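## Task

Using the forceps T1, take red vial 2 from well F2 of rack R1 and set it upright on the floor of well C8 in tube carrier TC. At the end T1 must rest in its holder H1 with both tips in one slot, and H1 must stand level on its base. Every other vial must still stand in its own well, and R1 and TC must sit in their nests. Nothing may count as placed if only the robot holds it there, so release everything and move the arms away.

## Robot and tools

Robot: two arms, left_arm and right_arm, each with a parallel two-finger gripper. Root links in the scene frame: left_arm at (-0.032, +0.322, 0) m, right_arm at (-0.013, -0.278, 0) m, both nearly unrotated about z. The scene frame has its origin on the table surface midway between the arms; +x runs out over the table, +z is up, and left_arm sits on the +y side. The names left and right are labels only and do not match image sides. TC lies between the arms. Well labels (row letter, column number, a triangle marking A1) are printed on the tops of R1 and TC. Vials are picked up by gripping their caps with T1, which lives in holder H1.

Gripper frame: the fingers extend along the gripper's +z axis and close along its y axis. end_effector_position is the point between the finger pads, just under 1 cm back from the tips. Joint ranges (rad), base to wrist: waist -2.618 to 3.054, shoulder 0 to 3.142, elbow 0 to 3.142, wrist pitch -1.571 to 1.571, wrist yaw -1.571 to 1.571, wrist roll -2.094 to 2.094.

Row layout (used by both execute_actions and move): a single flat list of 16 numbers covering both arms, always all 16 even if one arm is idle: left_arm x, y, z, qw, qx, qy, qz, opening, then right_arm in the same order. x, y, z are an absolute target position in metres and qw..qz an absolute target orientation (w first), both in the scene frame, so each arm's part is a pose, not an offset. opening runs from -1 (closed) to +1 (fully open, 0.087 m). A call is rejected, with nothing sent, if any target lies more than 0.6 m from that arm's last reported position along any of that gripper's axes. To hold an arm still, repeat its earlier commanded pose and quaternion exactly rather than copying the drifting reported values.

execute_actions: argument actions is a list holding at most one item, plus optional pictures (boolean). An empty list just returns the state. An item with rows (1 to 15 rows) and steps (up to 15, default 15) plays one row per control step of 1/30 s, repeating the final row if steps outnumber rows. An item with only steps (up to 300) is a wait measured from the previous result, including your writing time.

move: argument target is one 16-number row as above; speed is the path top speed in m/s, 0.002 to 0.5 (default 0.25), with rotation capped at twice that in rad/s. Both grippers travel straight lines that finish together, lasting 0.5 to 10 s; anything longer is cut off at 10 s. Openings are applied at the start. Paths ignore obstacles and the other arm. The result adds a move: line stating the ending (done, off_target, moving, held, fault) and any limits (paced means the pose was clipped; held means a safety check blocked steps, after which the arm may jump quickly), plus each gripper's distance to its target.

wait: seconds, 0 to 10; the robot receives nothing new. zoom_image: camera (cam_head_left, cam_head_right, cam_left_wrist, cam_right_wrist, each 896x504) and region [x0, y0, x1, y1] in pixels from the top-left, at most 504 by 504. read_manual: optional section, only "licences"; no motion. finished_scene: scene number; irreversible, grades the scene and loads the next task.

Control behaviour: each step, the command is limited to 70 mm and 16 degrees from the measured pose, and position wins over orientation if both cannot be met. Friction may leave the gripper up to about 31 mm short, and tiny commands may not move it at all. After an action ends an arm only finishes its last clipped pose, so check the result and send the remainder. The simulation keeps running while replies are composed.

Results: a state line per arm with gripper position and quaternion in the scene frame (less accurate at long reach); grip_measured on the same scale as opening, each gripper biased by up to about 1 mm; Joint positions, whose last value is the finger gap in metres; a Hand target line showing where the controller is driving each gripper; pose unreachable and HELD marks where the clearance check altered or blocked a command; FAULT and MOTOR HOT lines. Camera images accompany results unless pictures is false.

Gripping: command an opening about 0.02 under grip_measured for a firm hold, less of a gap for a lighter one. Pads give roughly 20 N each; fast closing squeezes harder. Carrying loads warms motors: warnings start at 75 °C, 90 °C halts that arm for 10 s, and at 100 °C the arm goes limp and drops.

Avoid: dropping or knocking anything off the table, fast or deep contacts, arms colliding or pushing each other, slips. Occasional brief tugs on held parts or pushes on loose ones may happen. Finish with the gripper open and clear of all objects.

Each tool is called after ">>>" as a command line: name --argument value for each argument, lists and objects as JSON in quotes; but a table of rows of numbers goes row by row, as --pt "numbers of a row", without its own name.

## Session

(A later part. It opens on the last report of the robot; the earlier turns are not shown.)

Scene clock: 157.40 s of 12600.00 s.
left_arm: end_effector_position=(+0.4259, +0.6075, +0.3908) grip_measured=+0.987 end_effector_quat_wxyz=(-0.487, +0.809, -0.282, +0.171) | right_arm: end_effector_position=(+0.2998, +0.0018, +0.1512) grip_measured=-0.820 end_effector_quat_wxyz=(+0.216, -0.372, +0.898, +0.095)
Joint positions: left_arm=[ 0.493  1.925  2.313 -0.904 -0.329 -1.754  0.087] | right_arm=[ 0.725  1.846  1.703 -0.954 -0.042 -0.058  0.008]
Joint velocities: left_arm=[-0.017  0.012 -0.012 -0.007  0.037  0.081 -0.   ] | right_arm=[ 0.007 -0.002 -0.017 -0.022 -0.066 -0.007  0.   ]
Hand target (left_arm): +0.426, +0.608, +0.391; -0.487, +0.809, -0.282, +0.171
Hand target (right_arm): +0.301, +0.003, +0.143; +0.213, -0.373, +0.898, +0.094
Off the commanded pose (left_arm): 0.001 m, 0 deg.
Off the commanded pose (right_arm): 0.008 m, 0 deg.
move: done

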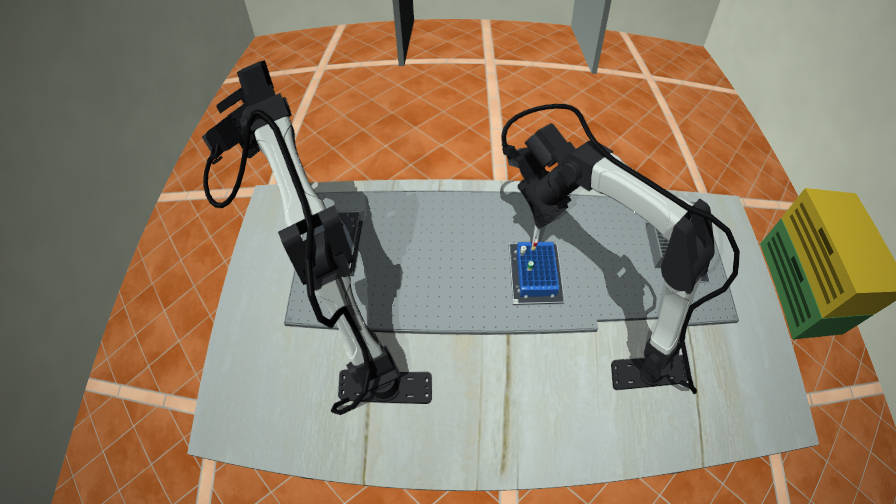

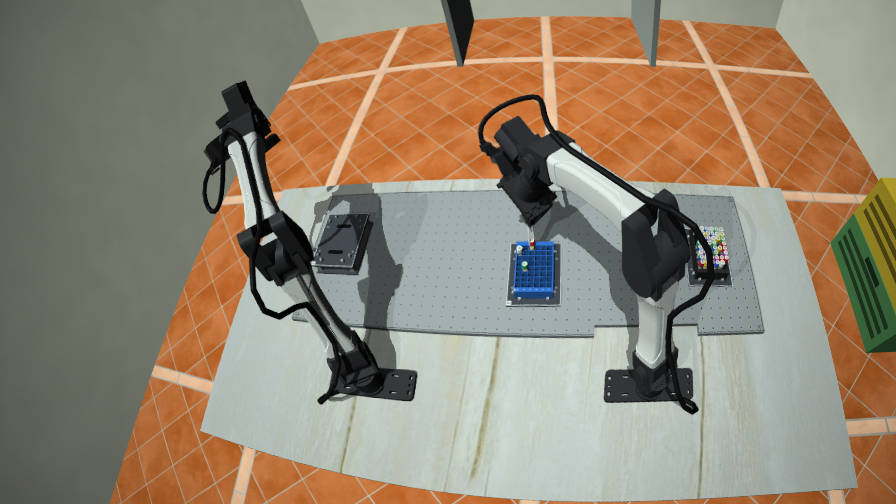

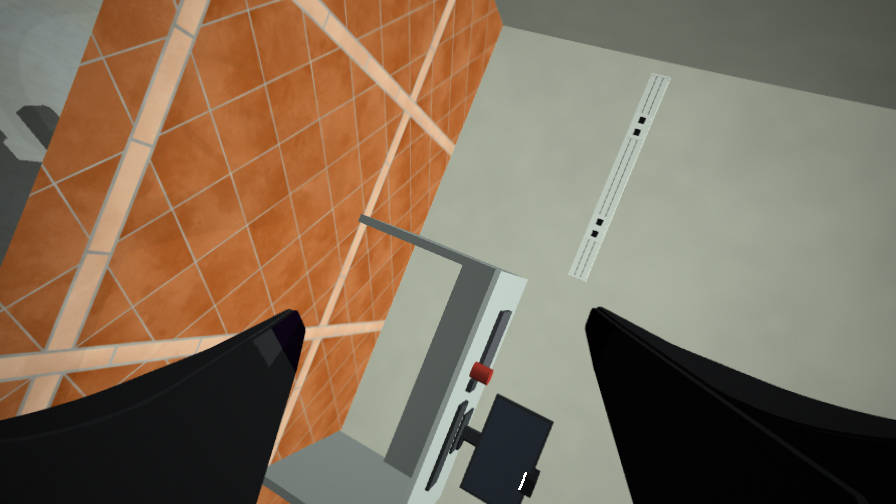

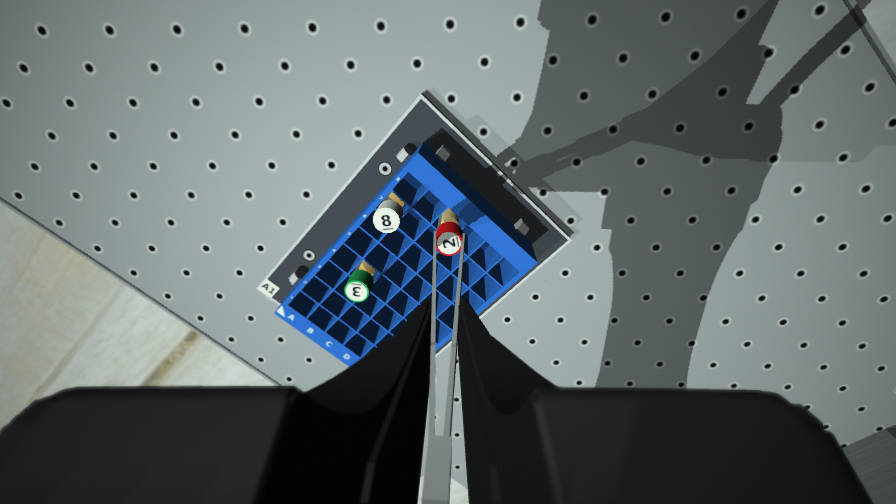

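About 8 mm left.

>>> move --target '[0.426,0.608,0.391,-0.487,0.809,-0.282,0.171,1,0.301,0.0028,0.137,0.214,-0.373,0.898,0.094,-0.825]' --speed 0.012

>>> execute_actions --actions '[{"rows":[[0.426,0.608,0.391,-0.487,0.809,-0.282,0.171,1,0.301,0.0028,0.143,0.214,-0.373,0.898,0.094,-0.75]],"steps":15}]'

>>> zoom_image --camera "cam_head_left" --region '[510, 220, 560, 270]'

Scene clock: 160.00 s of 12600.00 s.
left_arm: end_effector_position=(+0.4259, +0.6075, +0.3908) grip_measured=+0.987 end_effector_quat_wxyz=(-0.487, +0.809, -0.282, +0.171) | right_arm: end_effector_position=(+0.3001, +0.0020, +0.1451) grip_measured=-0.820 end_effector_quat_wxyz=(+0.215, -0.372, +0.898, +0.095)
Joint positions: left_arm=[ 0.493  1.925  2.313 -0.904 -0.329 -1.754  0.087] | right_arm=[ 0.725  1.846  1.679 -0.93  -0.042 -0.058  0.008]
Joint velocities: left_arm=[-0.002  0.002 -0.007 -0.081 -0.051 -0.022 -0.001] | right_arm=[-0.017  0.007 -0.012  0.007  0.007  0.081  0.001]
Hand target (left_arm): +0.426, +0.608, +0.391; -0.487, +0.809, -0.282, +0.171
Hand target (right_arm): +0.301, +0.003, +0.137; +0.214, -0.373, +0.898, +0.094
Off the commanded pose (left_arm): 0.001 m, 0 deg.
Off the commanded pose (right_arm): 0.008 m, 0 deg.
move: done

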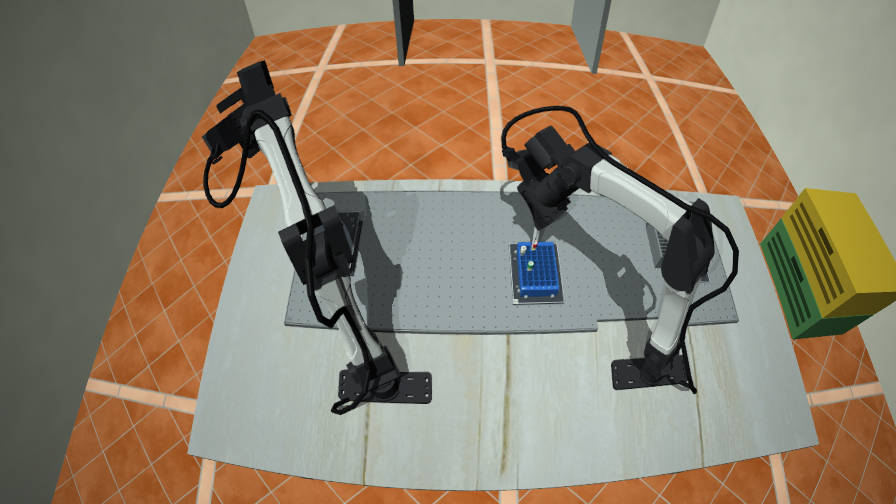

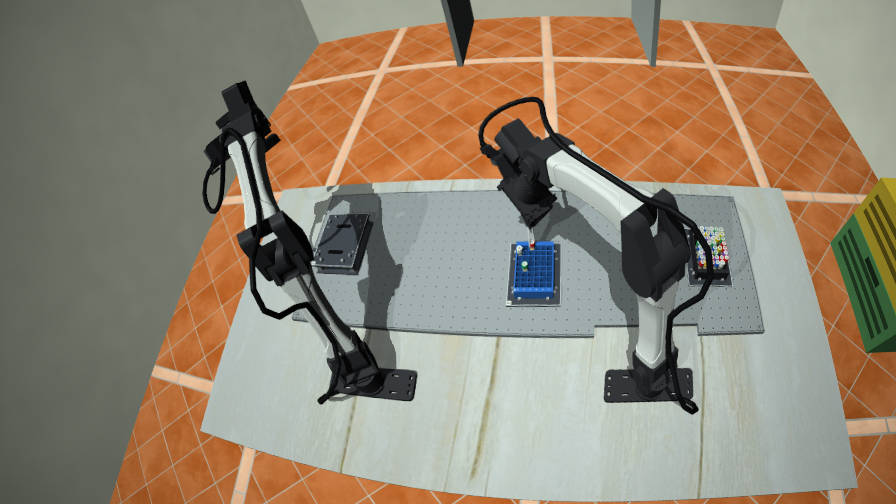

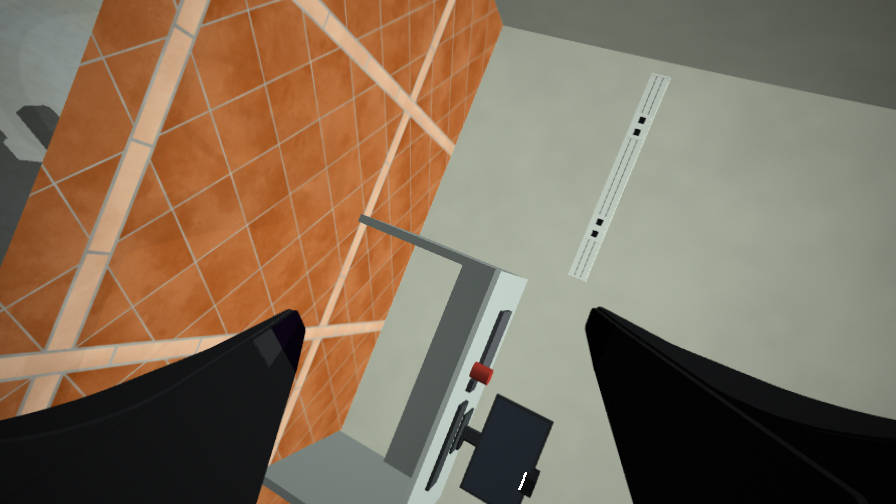

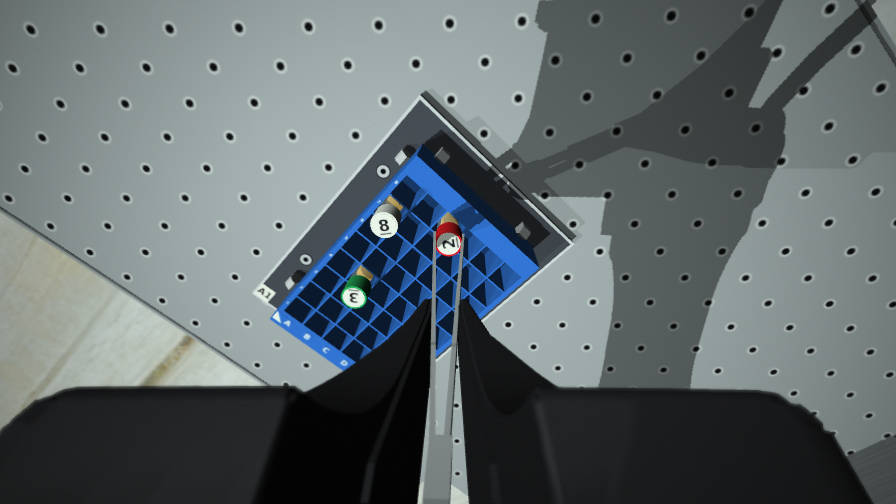

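Scene clock: 160.50 s of 12600.00 s.
left_arm: end_effector_position=(+0.4259, +0.6075, +0.3908) grip_measured=+0.987 end_effector_quat_wxyz=(-0.487, +0.809, -0.282, +0.171) | right_arm: end_effector_position=(+0.3001, +0.0020, +0.1451) grip_measured=-0.750 end_effector_quat_wxyz=(+0.215, -0.372, +0.898, +0.095)
Joint positions: left_arm=[ 0.493  1.925  2.313 -0.904 -0.329 -1.754  0.087] | right_arm=[ 0.725  1.846  1.679 -0.93  -0.042 -0.058  0.011]
Joint velocities: left_arm=[-0.012 -0.012 -0.046  0.022 -0.022  0.007  0.   ] | right_arm=[-0.002 -0.012 -0.027  0.022  0.007  0.007 -0.   ]
Hand target (left_arm): +0.426, +0.608, +0.391; -0.487, +0.809, -0.282, +0.171
Hand target (right_arm): +0.301, +0.003, +0.143; +0.214, -0.373, +0.898, +0.094
Off the commanded pose (left_arm): 0.001 m, 0 deg.
Off the commanded pose (right_arm): 0.002 m, 0 deg.
Steps of this call (steps 1 to 15: all 15 steps of this action). Readings (end_effector_position):
1: left_arm (+0.4259, +0.6075, +0.3908) | right_arm (+0.3001, +0.0020, +0.1451)
2: left_arm (+0.4259, +0.6075, +0.3908) | right_arm (+0.3001, +0.0020, +0.1451)
4: left_arm (+0.4259, +0.6075, +0.3908) | right_arm (+0.3001, +0.0020, +0.1451)
8: left_arm (+0.4259, +0.6075, +0.3908) | right_arm (+0.3001, +0.0020, +0.1451)
15: the state above

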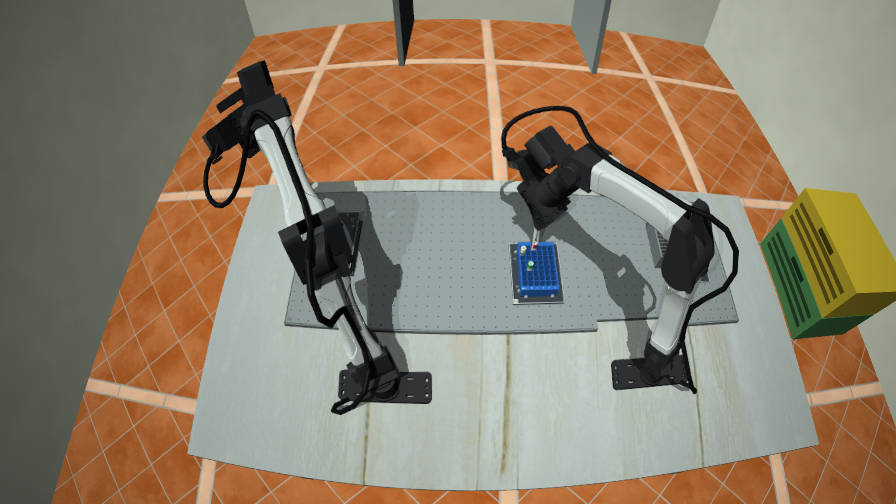

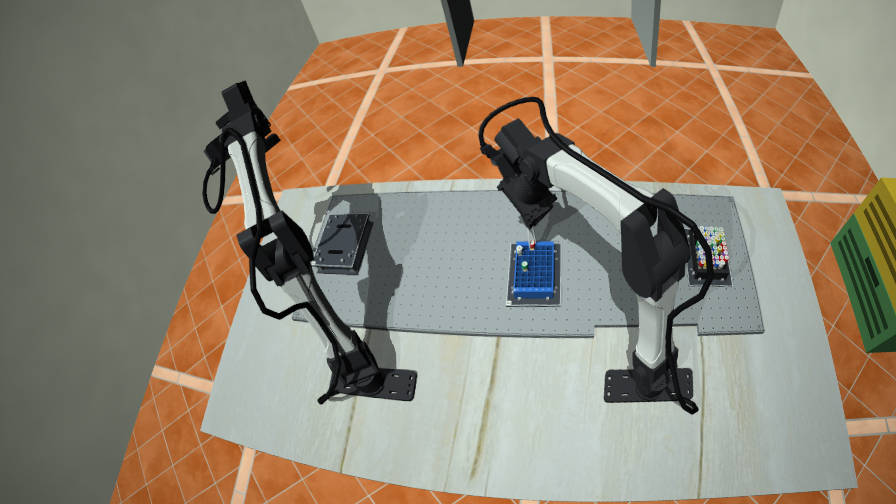

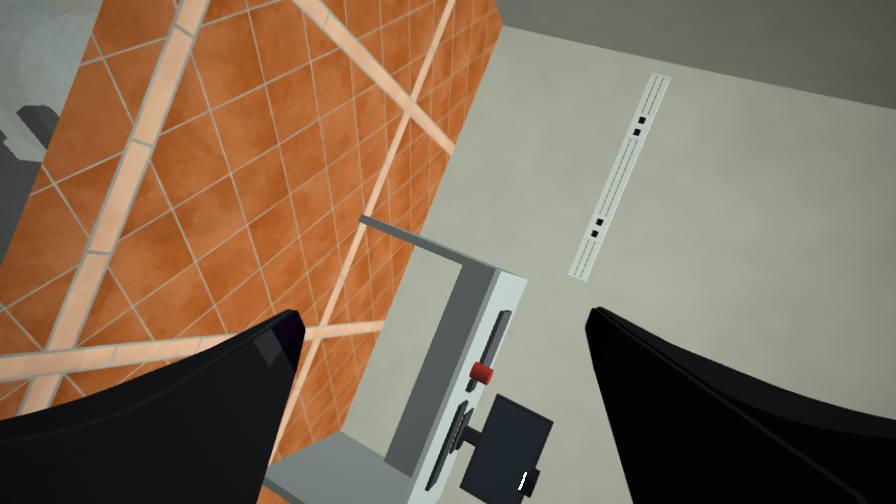

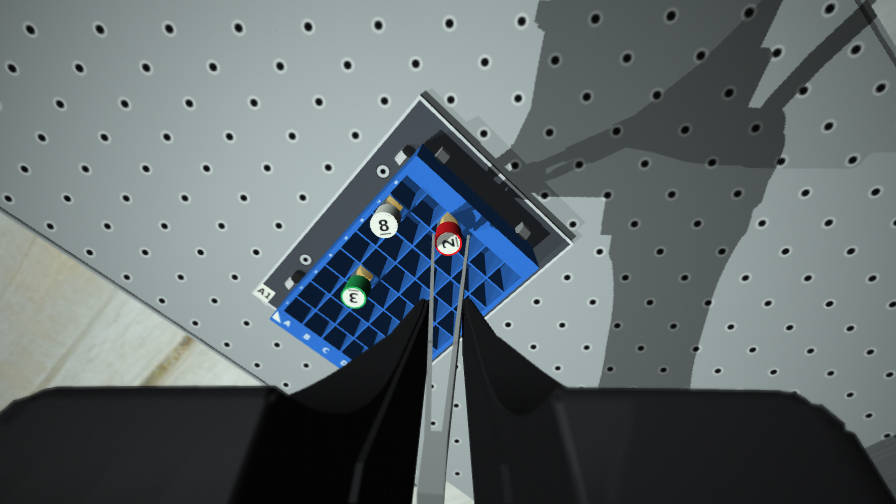

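Region (510, 220, 560, 270) of cam_head_left's 896x504 image, scaled by 10.080, with more detail than that image has.

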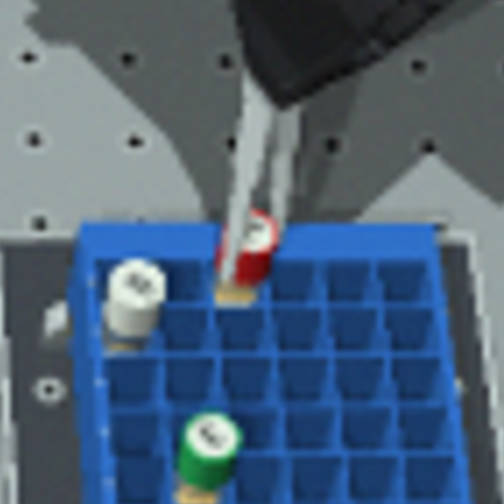

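>>> execute_actions --actions '[]'

>>> move --target '[0.426,0.608,0.391,-0.487,0.809,-0.282,0.171,1,0.300,0.002,0.21,0.215,-0.372,0.898,0.095,-0.75]' --speed 0.03

Scene clock: 163.17 s of 12600.00 s.
left_arm: end_effector_position=(+0.4259, +0.6075, +0.3908) grip_measured=+0.987 end_effector_quat_wxyz=(-0.487, +0.809, -0.282, +0.171) | right_arm: end_effector_position=(+0.3001, +0.0020, +0.1451) grip_measured=-0.750 end_effector_quat_wxyz=(+0.215, -0.372, +0.898, +0.095)
Joint positions: left_arm=[ 0.493  1.925  2.313 -0.904 -0.329 -1.754  0.087] | right_arm=[ 0.725  1.846  1.679 -0.93  -0.042 -0.058  0.011]
Joint velocities: left_arm=[ 0.007 -0.002 -0.007 -0.007  0.066 -0.037  0.   ] | right_arm=[ 0.007 -0.012  0.012  0.037 -0.037 -0.007  0.001]
Hand target (left_arm): +0.426, +0.608, +0.391; -0.487, +0.809, -0.282, +0.171
Hand target (right_arm): +0.301, +0.003, +0.143; +0.214, -0.373, +0.898, +0.094
Off the commanded pose (left_arm): 0.001 m, 0 deg.
Off the commanded pose (right_arm): 0.002 m, 0 deg.
Steps of this call (steps 1 to 80: nothing new was sent). Readings (end_effector_position):
1: left_arm (+0.4259, +0.6075, +0.3908) | right_arm (+0.3001, +0.0020, +0.1451)
2: left_arm (+0.4259, +0.6075, +0.3908) | right_arm (+0.3001, +0.0020, +0.1451)
4: left_arm (+0.4259, +0.6075, +0.3908) | right_arm (+0.3001, +0.0020, +0.1451)
8: left_arm (+0.4259, +0.6075, +0.3908) | right_arm (+0.3001, +0.0020, +0.1451)
80: the state above

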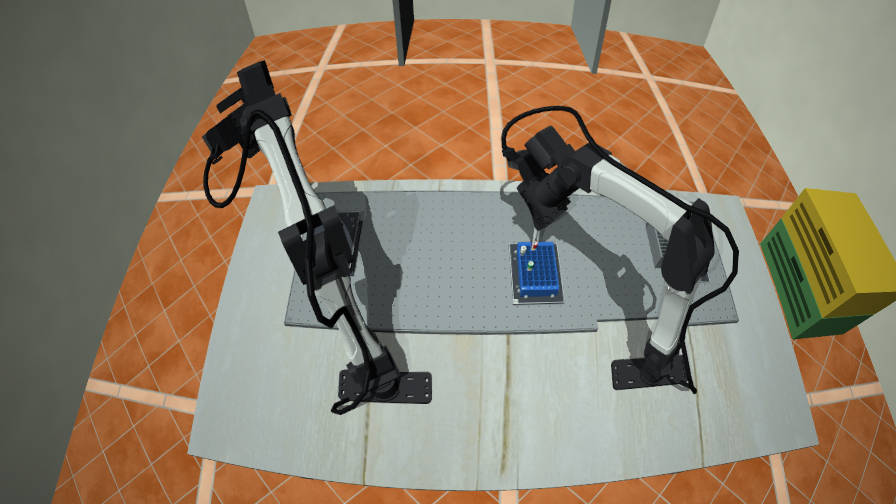

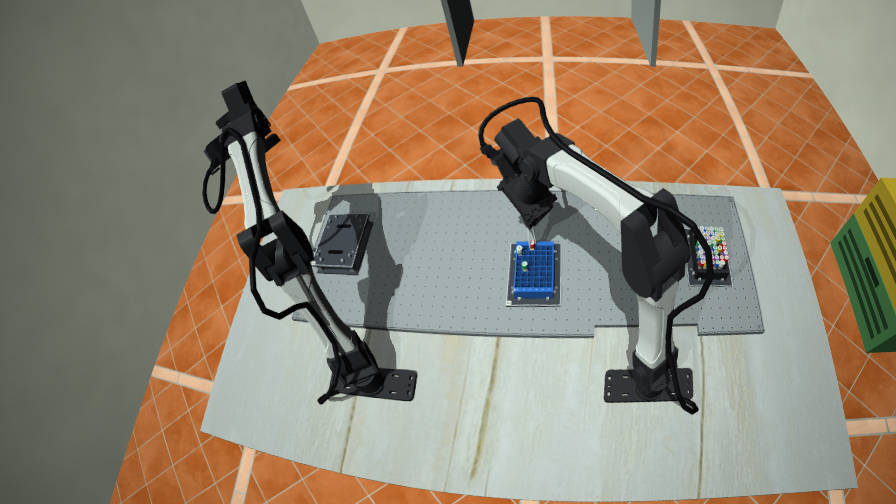

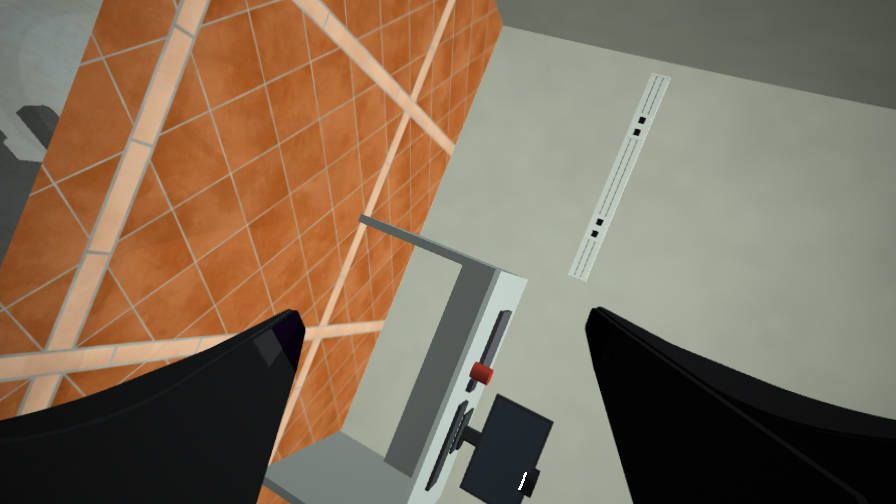

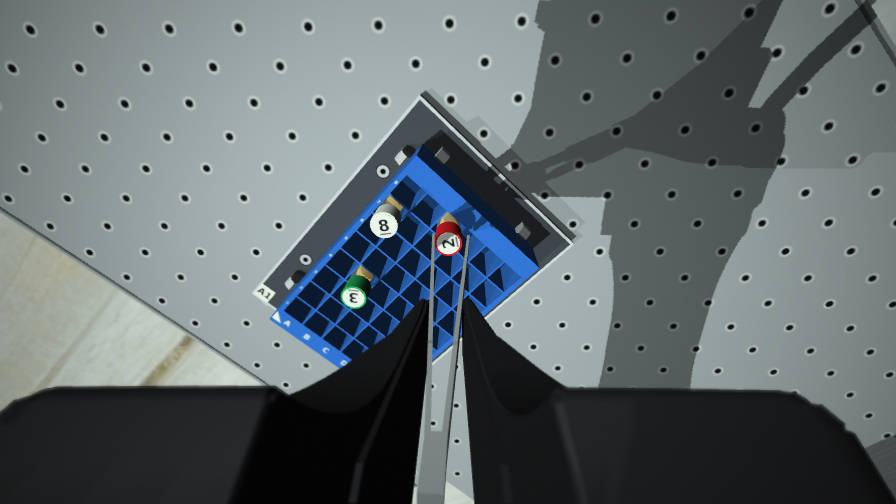

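Scene clock: 165.80 s of 12600.00 s.
left_arm: end_effector_position=(+0.4259, +0.6075, +0.3908) grip_measured=+0.987 end_effector_quat_wxyz=(-0.487, +0.809, -0.282, +0.171) | right_arm: end_effector_position=(+0.2977, -0.0001, +0.2077) grip_measured=-0.750 end_effector_quat_wxyz=(+0.215, -0.372, +0.898, +0.095)
Joint positions: left_arm=[ 0.493  1.925  2.313 -0.904 -0.329 -1.754  0.087] | right_arm=[ 0.725  1.888  1.988 -1.198 -0.042 -0.058  0.011]
Joint velocities: left_arm=[-0.007 -0.002  0.012 -0.022 -0.051 -0.081  0.   ] | right_arm=[ 0.002 -0.012  0.007 -0.051 -0.037 -0.007  0.001]
Hand target (left_arm): +0.426, +0.608, +0.391; -0.487, +0.809, -0.282, +0.171
Hand target (right_arm): +0.299, +0.001, +0.210; +0.215, -0.372, +0.898, +0.095
Off the commanded pose (left_arm): 0.001 m, 0 deg.
Off the commanded pose (right_arm): 0.004 m, 0 deg.
move: done

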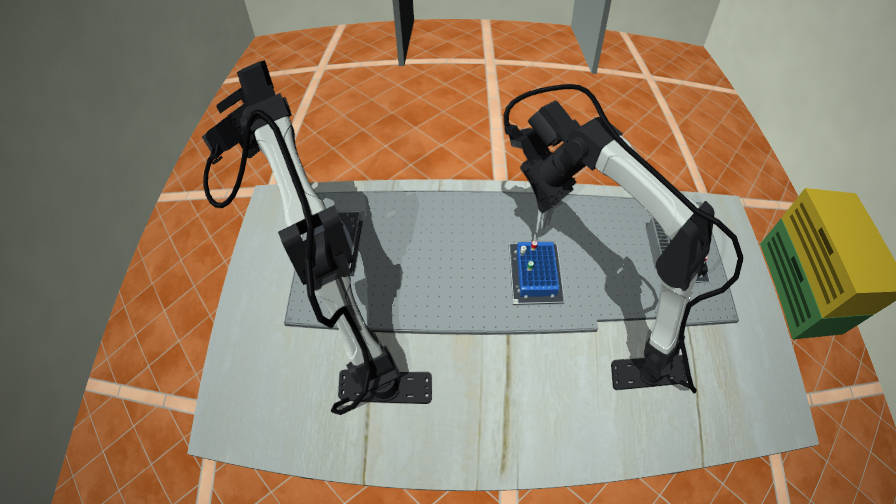

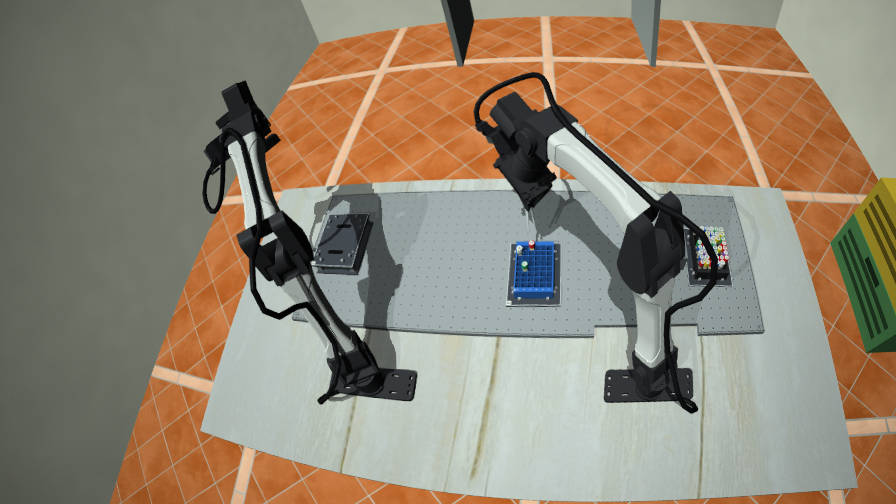

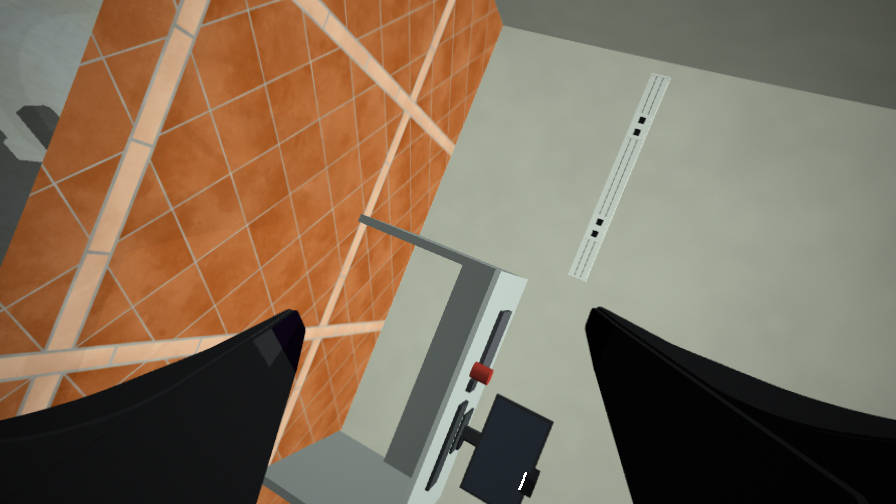

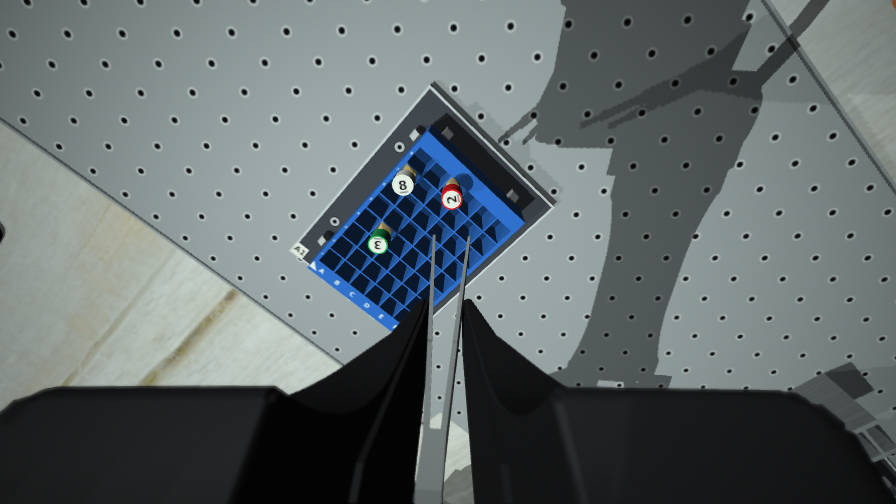

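>>> zoom_image --camera "cam_right_wrist" --region '[300,110,540,330]'

>>> move --target '[0.426,0.608,0.391,-0.487,0.809,-0.282,0.171,1,0.310,-0.361,0.18,0.25,0,0.968,0,-0.79]' --speed 0.15

>>> move --target '[0.426,0.608,0.391,-0.487,0.809,-0.282,0.171,1,0.310,-0.361,0.148,0.25,0,0.968,0,-0.79]' --speed 0.03

>>> zoom_image --camera "cam_right_wrist" --region '[350,140,550,320]'

Region (300, 110, 540, 330) of cam_right_wrist's 896x504 image, scaled by 2.100, with more detail than that image has; it fills the top 462 rows of this view, and the rest is white.

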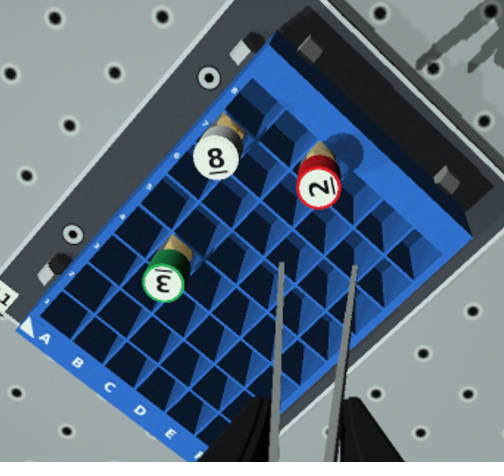

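Scene clock: 170.03 s of 12600.00 s.
left_arm: end_effector_position=(+0.4259, +0.6075, +0.3908) grip_measured=+0.987 end_effector_quat_wxyz=(-0.487, +0.809, -0.282, +0.171) | right_arm: end_effector_position=(+0.3079, -0.3623, +0.1860) grip_measured=-0.790 end_effector_quat_wxyz=(+0.247, -0.001, +0.969, -0.019)
Joint positions: left_arm=[ 0.493  1.925  2.313 -0.904 -0.329 -1.754  0.087] | right_arm=[-0.269  1.502  1.455 -1.032 -0.096 -0.254  0.009]
Joint velocities: left_arm=[ 0.007  0.002 -0.012  0.007 -0.037 -0.081 -0.   ] | right_arm=[-0.012  0.002 -0.012 -0.022 -0.022  0.007 -0.   ]
Hand target (left_arm): +0.426, +0.608, +0.391; -0.487, +0.809, -0.282, +0.171
Hand target (right_arm): +0.314, -0.364, +0.179; +0.246, -0.003, +0.969, -0.014
Off the commanded pose (left_arm): 0.001 m, 0 deg.
Off the commanded pose (right_arm): 0.007 m, 2 deg.
move: done

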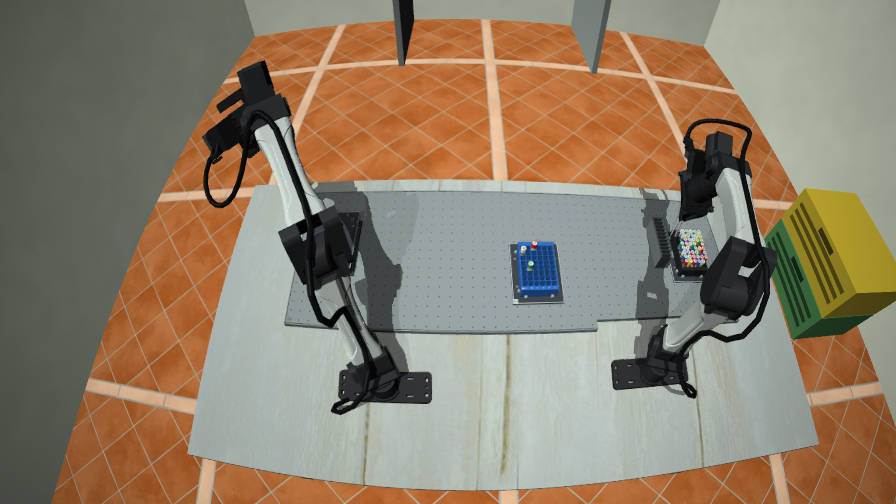

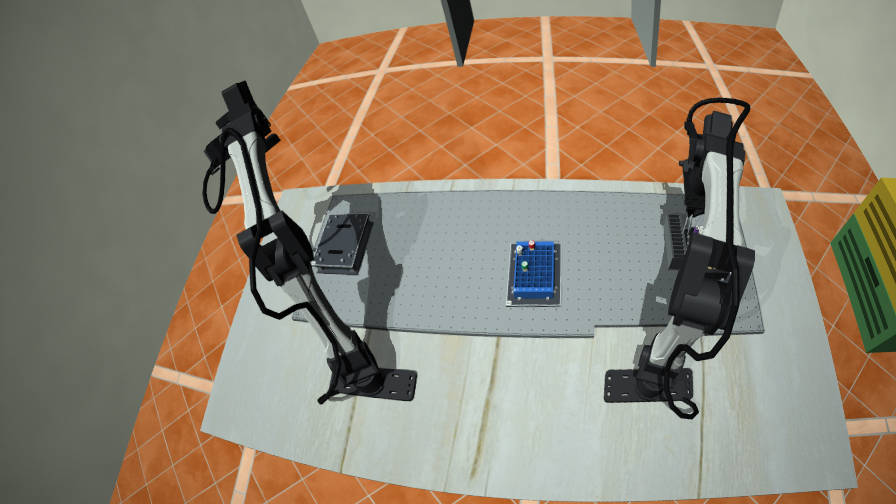

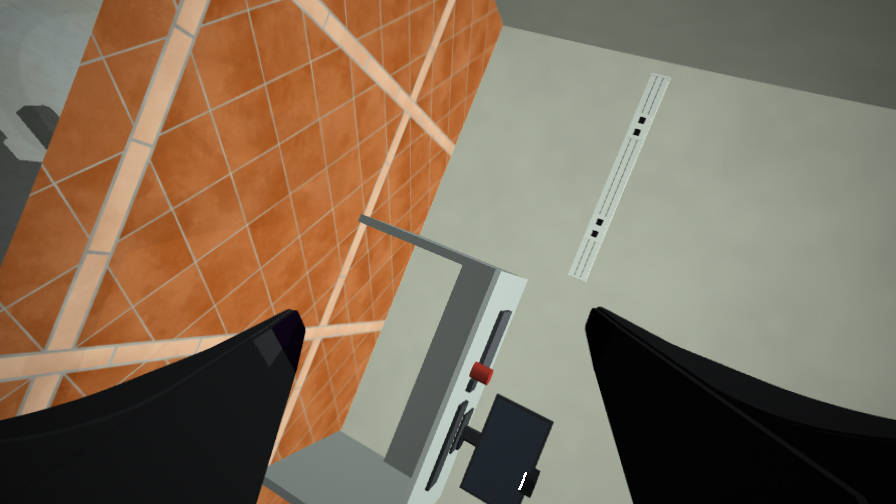

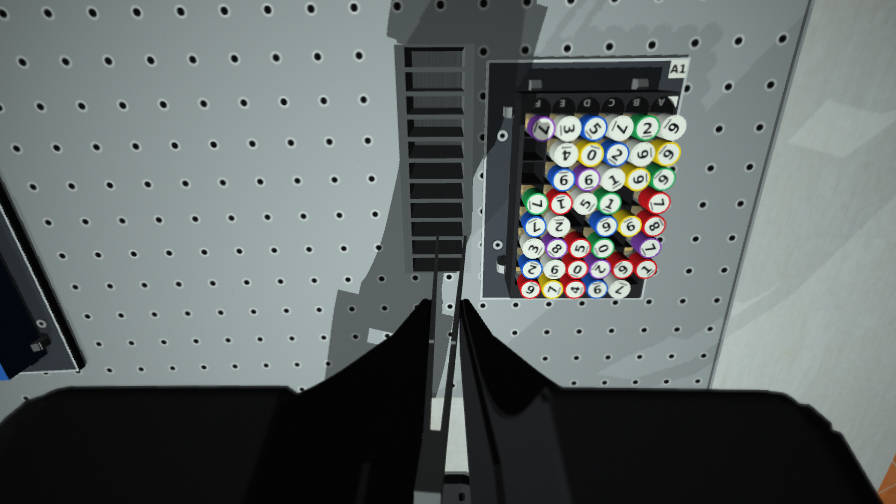

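Scene clock: 171.70 s of 12600.00 s.
left_arm: end_effector_position=(+0.4259, +0.6075, +0.3908) grip_measured=+0.987 end_effector_quat_wxyz=(-0.487, +0.809, -0.282, +0.171) | right_arm: end_effector_position=(+0.3103, -0.3593, +0.1512) grip_measured=-0.790 end_effector_quat_wxyz=(+0.245, -0.001, +0.969, -0.003)
Joint positions: left_arm=[ 0.493  1.925  2.313 -0.904 -0.329 -1.754  0.087] | right_arm=[-0.276  1.502  1.318 -0.906 -0.128 -0.254  0.009]
Joint velocities: left_arm=[ 0.007 -0.002 -0.017  0.037 -0.022 -0.051  0.001] | right_arm=[-0.022 -0.022 -0.012  0.037  0.007  0.037  0.   ]
Hand target (left_arm): +0.426, +0.608, +0.391; -0.487, +0.809, -0.282, +0.171
Hand target (right_arm): +0.311, -0.361, +0.148; +0.250, -0.000, +0.968, -0.000
Off the commanded pose (left_arm): 0.001 m, 0 deg.
Off the commanded pose (right_arm): 0.004 m, 1 deg.
move: done

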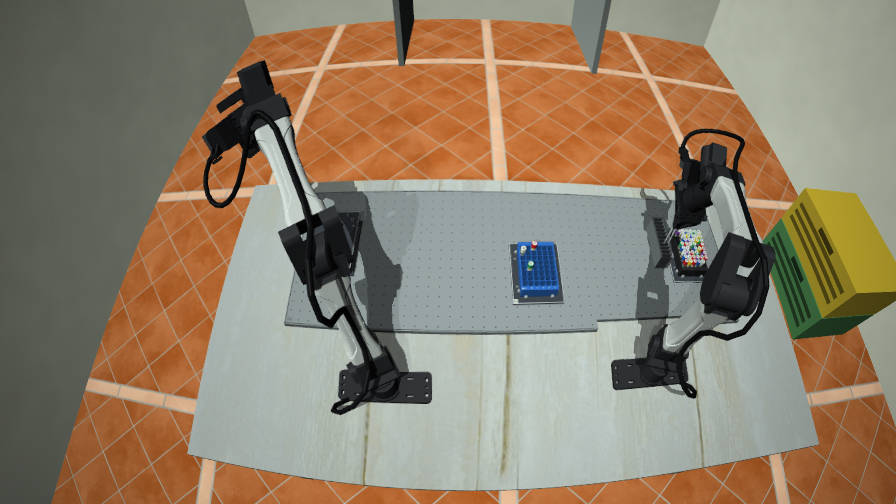

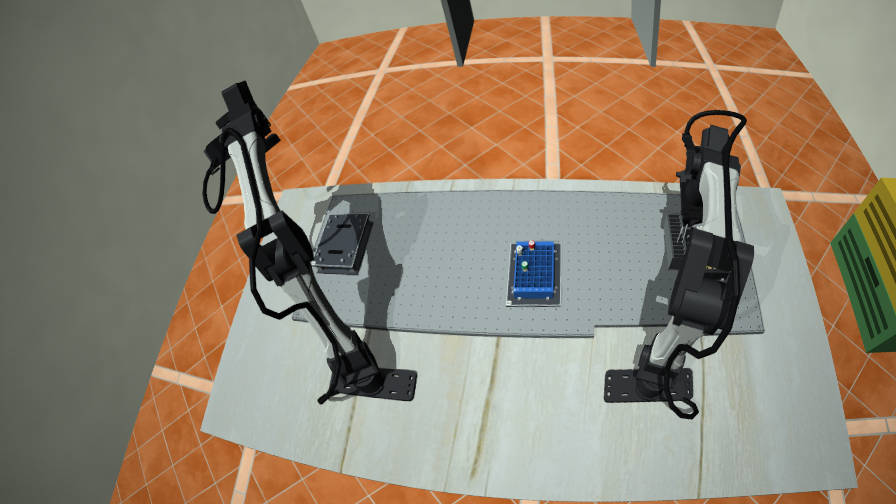

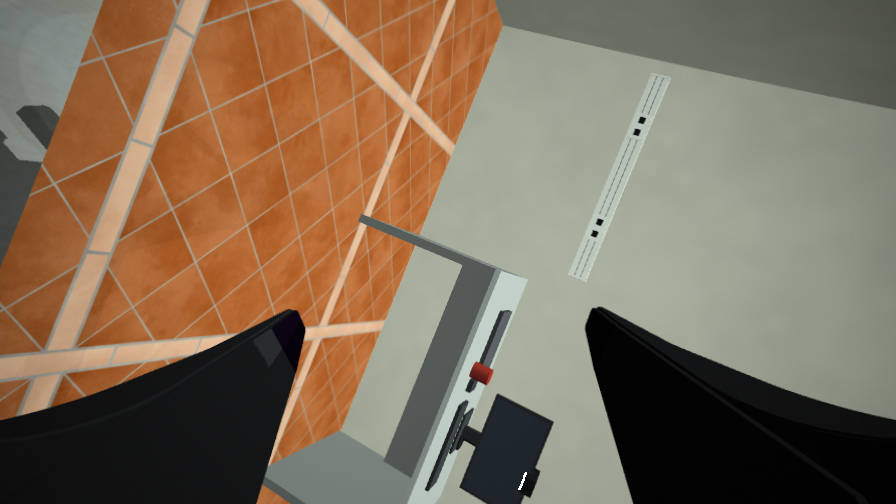

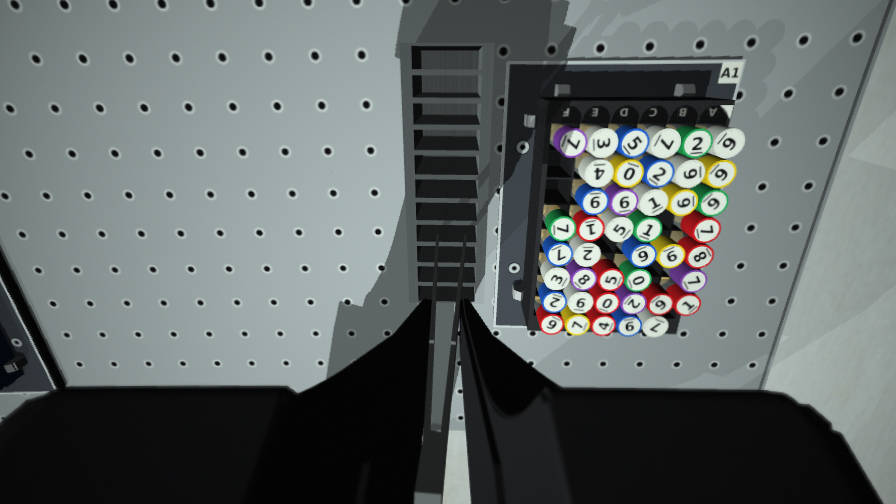

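Region (350, 140, 550, 320) of cam_right_wrist's 896x504 image, scaled by 2.520, with more detail than that image has; it fills the top 454 rows of this view, and the rest is white.

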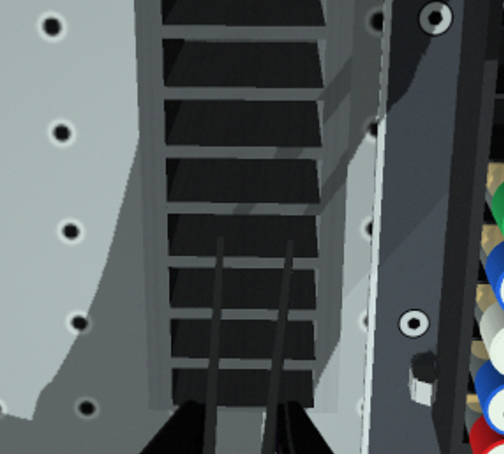

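>>> move --target '[0.426,0.608,0.391,-0.487,0.809,-0.282,0.171,1,0.308,-0.358,0.138,0.248,0,0.968,0,-0.79]' --speed 0.01

>>> zoom_image --camera "cam_right_wrist" --region '[350,140,550,320]'

Scene clock: 174.53 s of 12600.00 s.
left_arm: end_effector_position=(+0.4259, +0.6075, +0.3908) grip_measured=+0.987 end_effector_quat_wxyz=(-0.487, +0.809, -0.282, +0.171) | right_arm: end_effector_position=(+0.3080, -0.3586, +0.1386) grip_measured=-0.790 end_effector_quat_wxyz=(+0.240, -0.001, +0.971, -0.001)
Joint positions: left_arm=[ 0.493  1.925  2.313 -0.904 -0.329 -1.754  0.087] | right_arm=[-0.276  1.502  1.272 -0.872 -0.128 -0.254  0.009]
Joint velocities: left_arm=[-0.017 -0.012  0.017 -0.007  0.022 -0.007  0.001] | right_arm=[ 0.007 -0.002 -0.002  0.066  0.007 -0.022 -0.   ]
Hand target (left_arm): +0.426, +0.608, +0.391; -0.487, +0.809, -0.282, +0.171
Hand target (right_arm): +0.308, -0.358, +0.138; +0.248, +0.000, +0.969, -0.000
Off the commanded pose (left_arm): 0.001 m, 0 deg.
Off the commanded pose (right_arm): 0.001 m, 1 deg.
move: done

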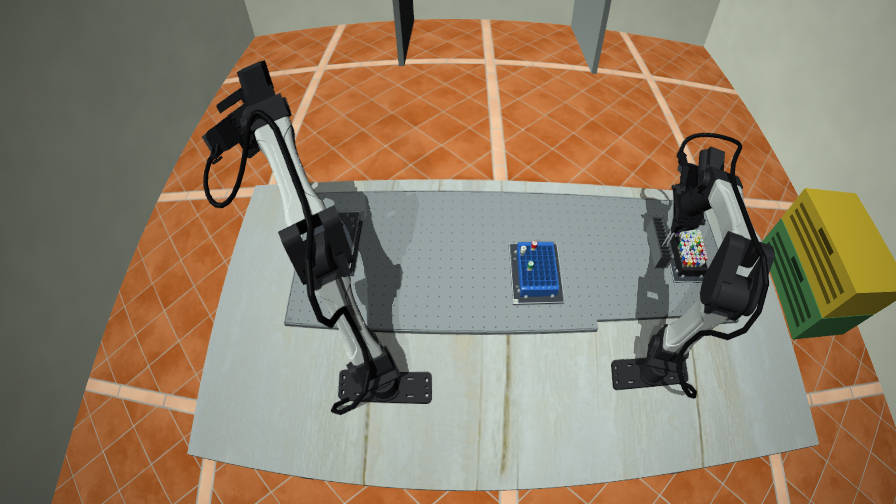

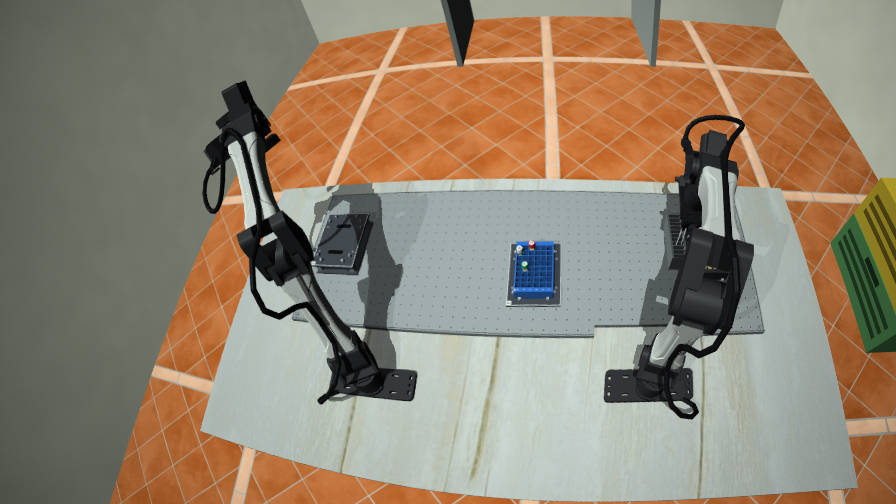

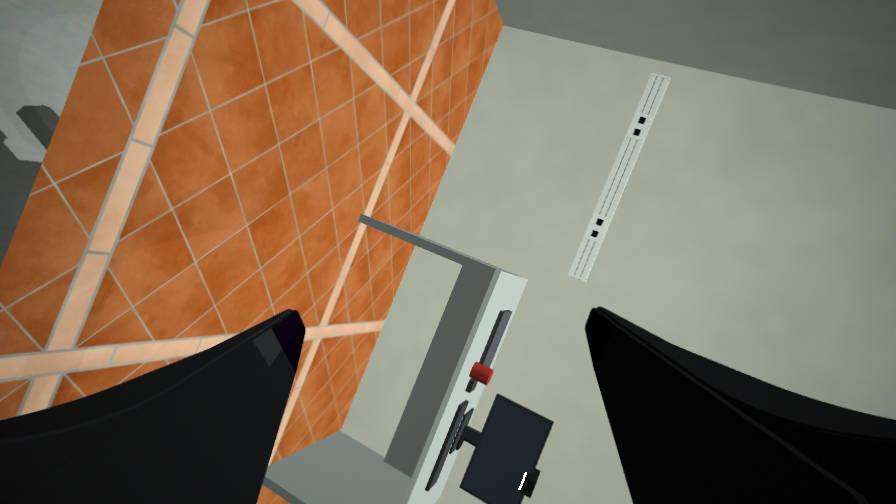

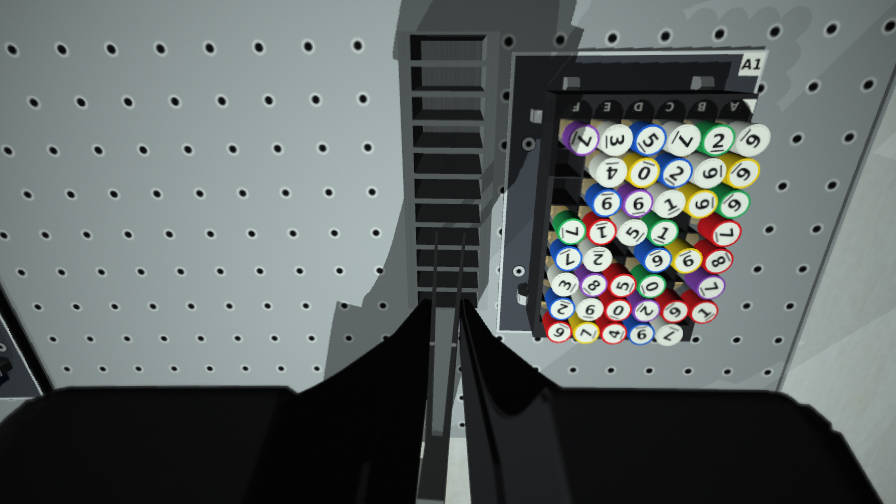

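Region (350, 140, 550, 320) of cam_right_wrist's 896x504 image, scaled by 2.520, with more detail than that image has; it fills the top 454 rows of this view, and the rest is white.

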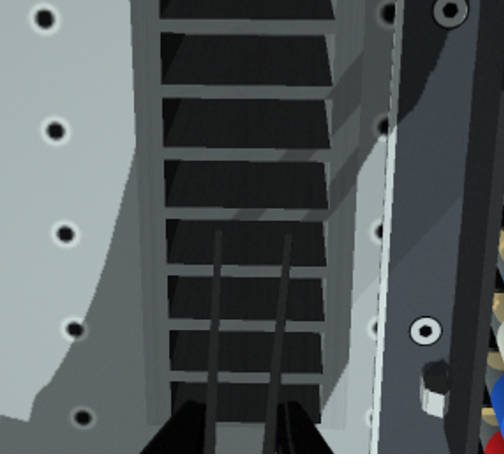

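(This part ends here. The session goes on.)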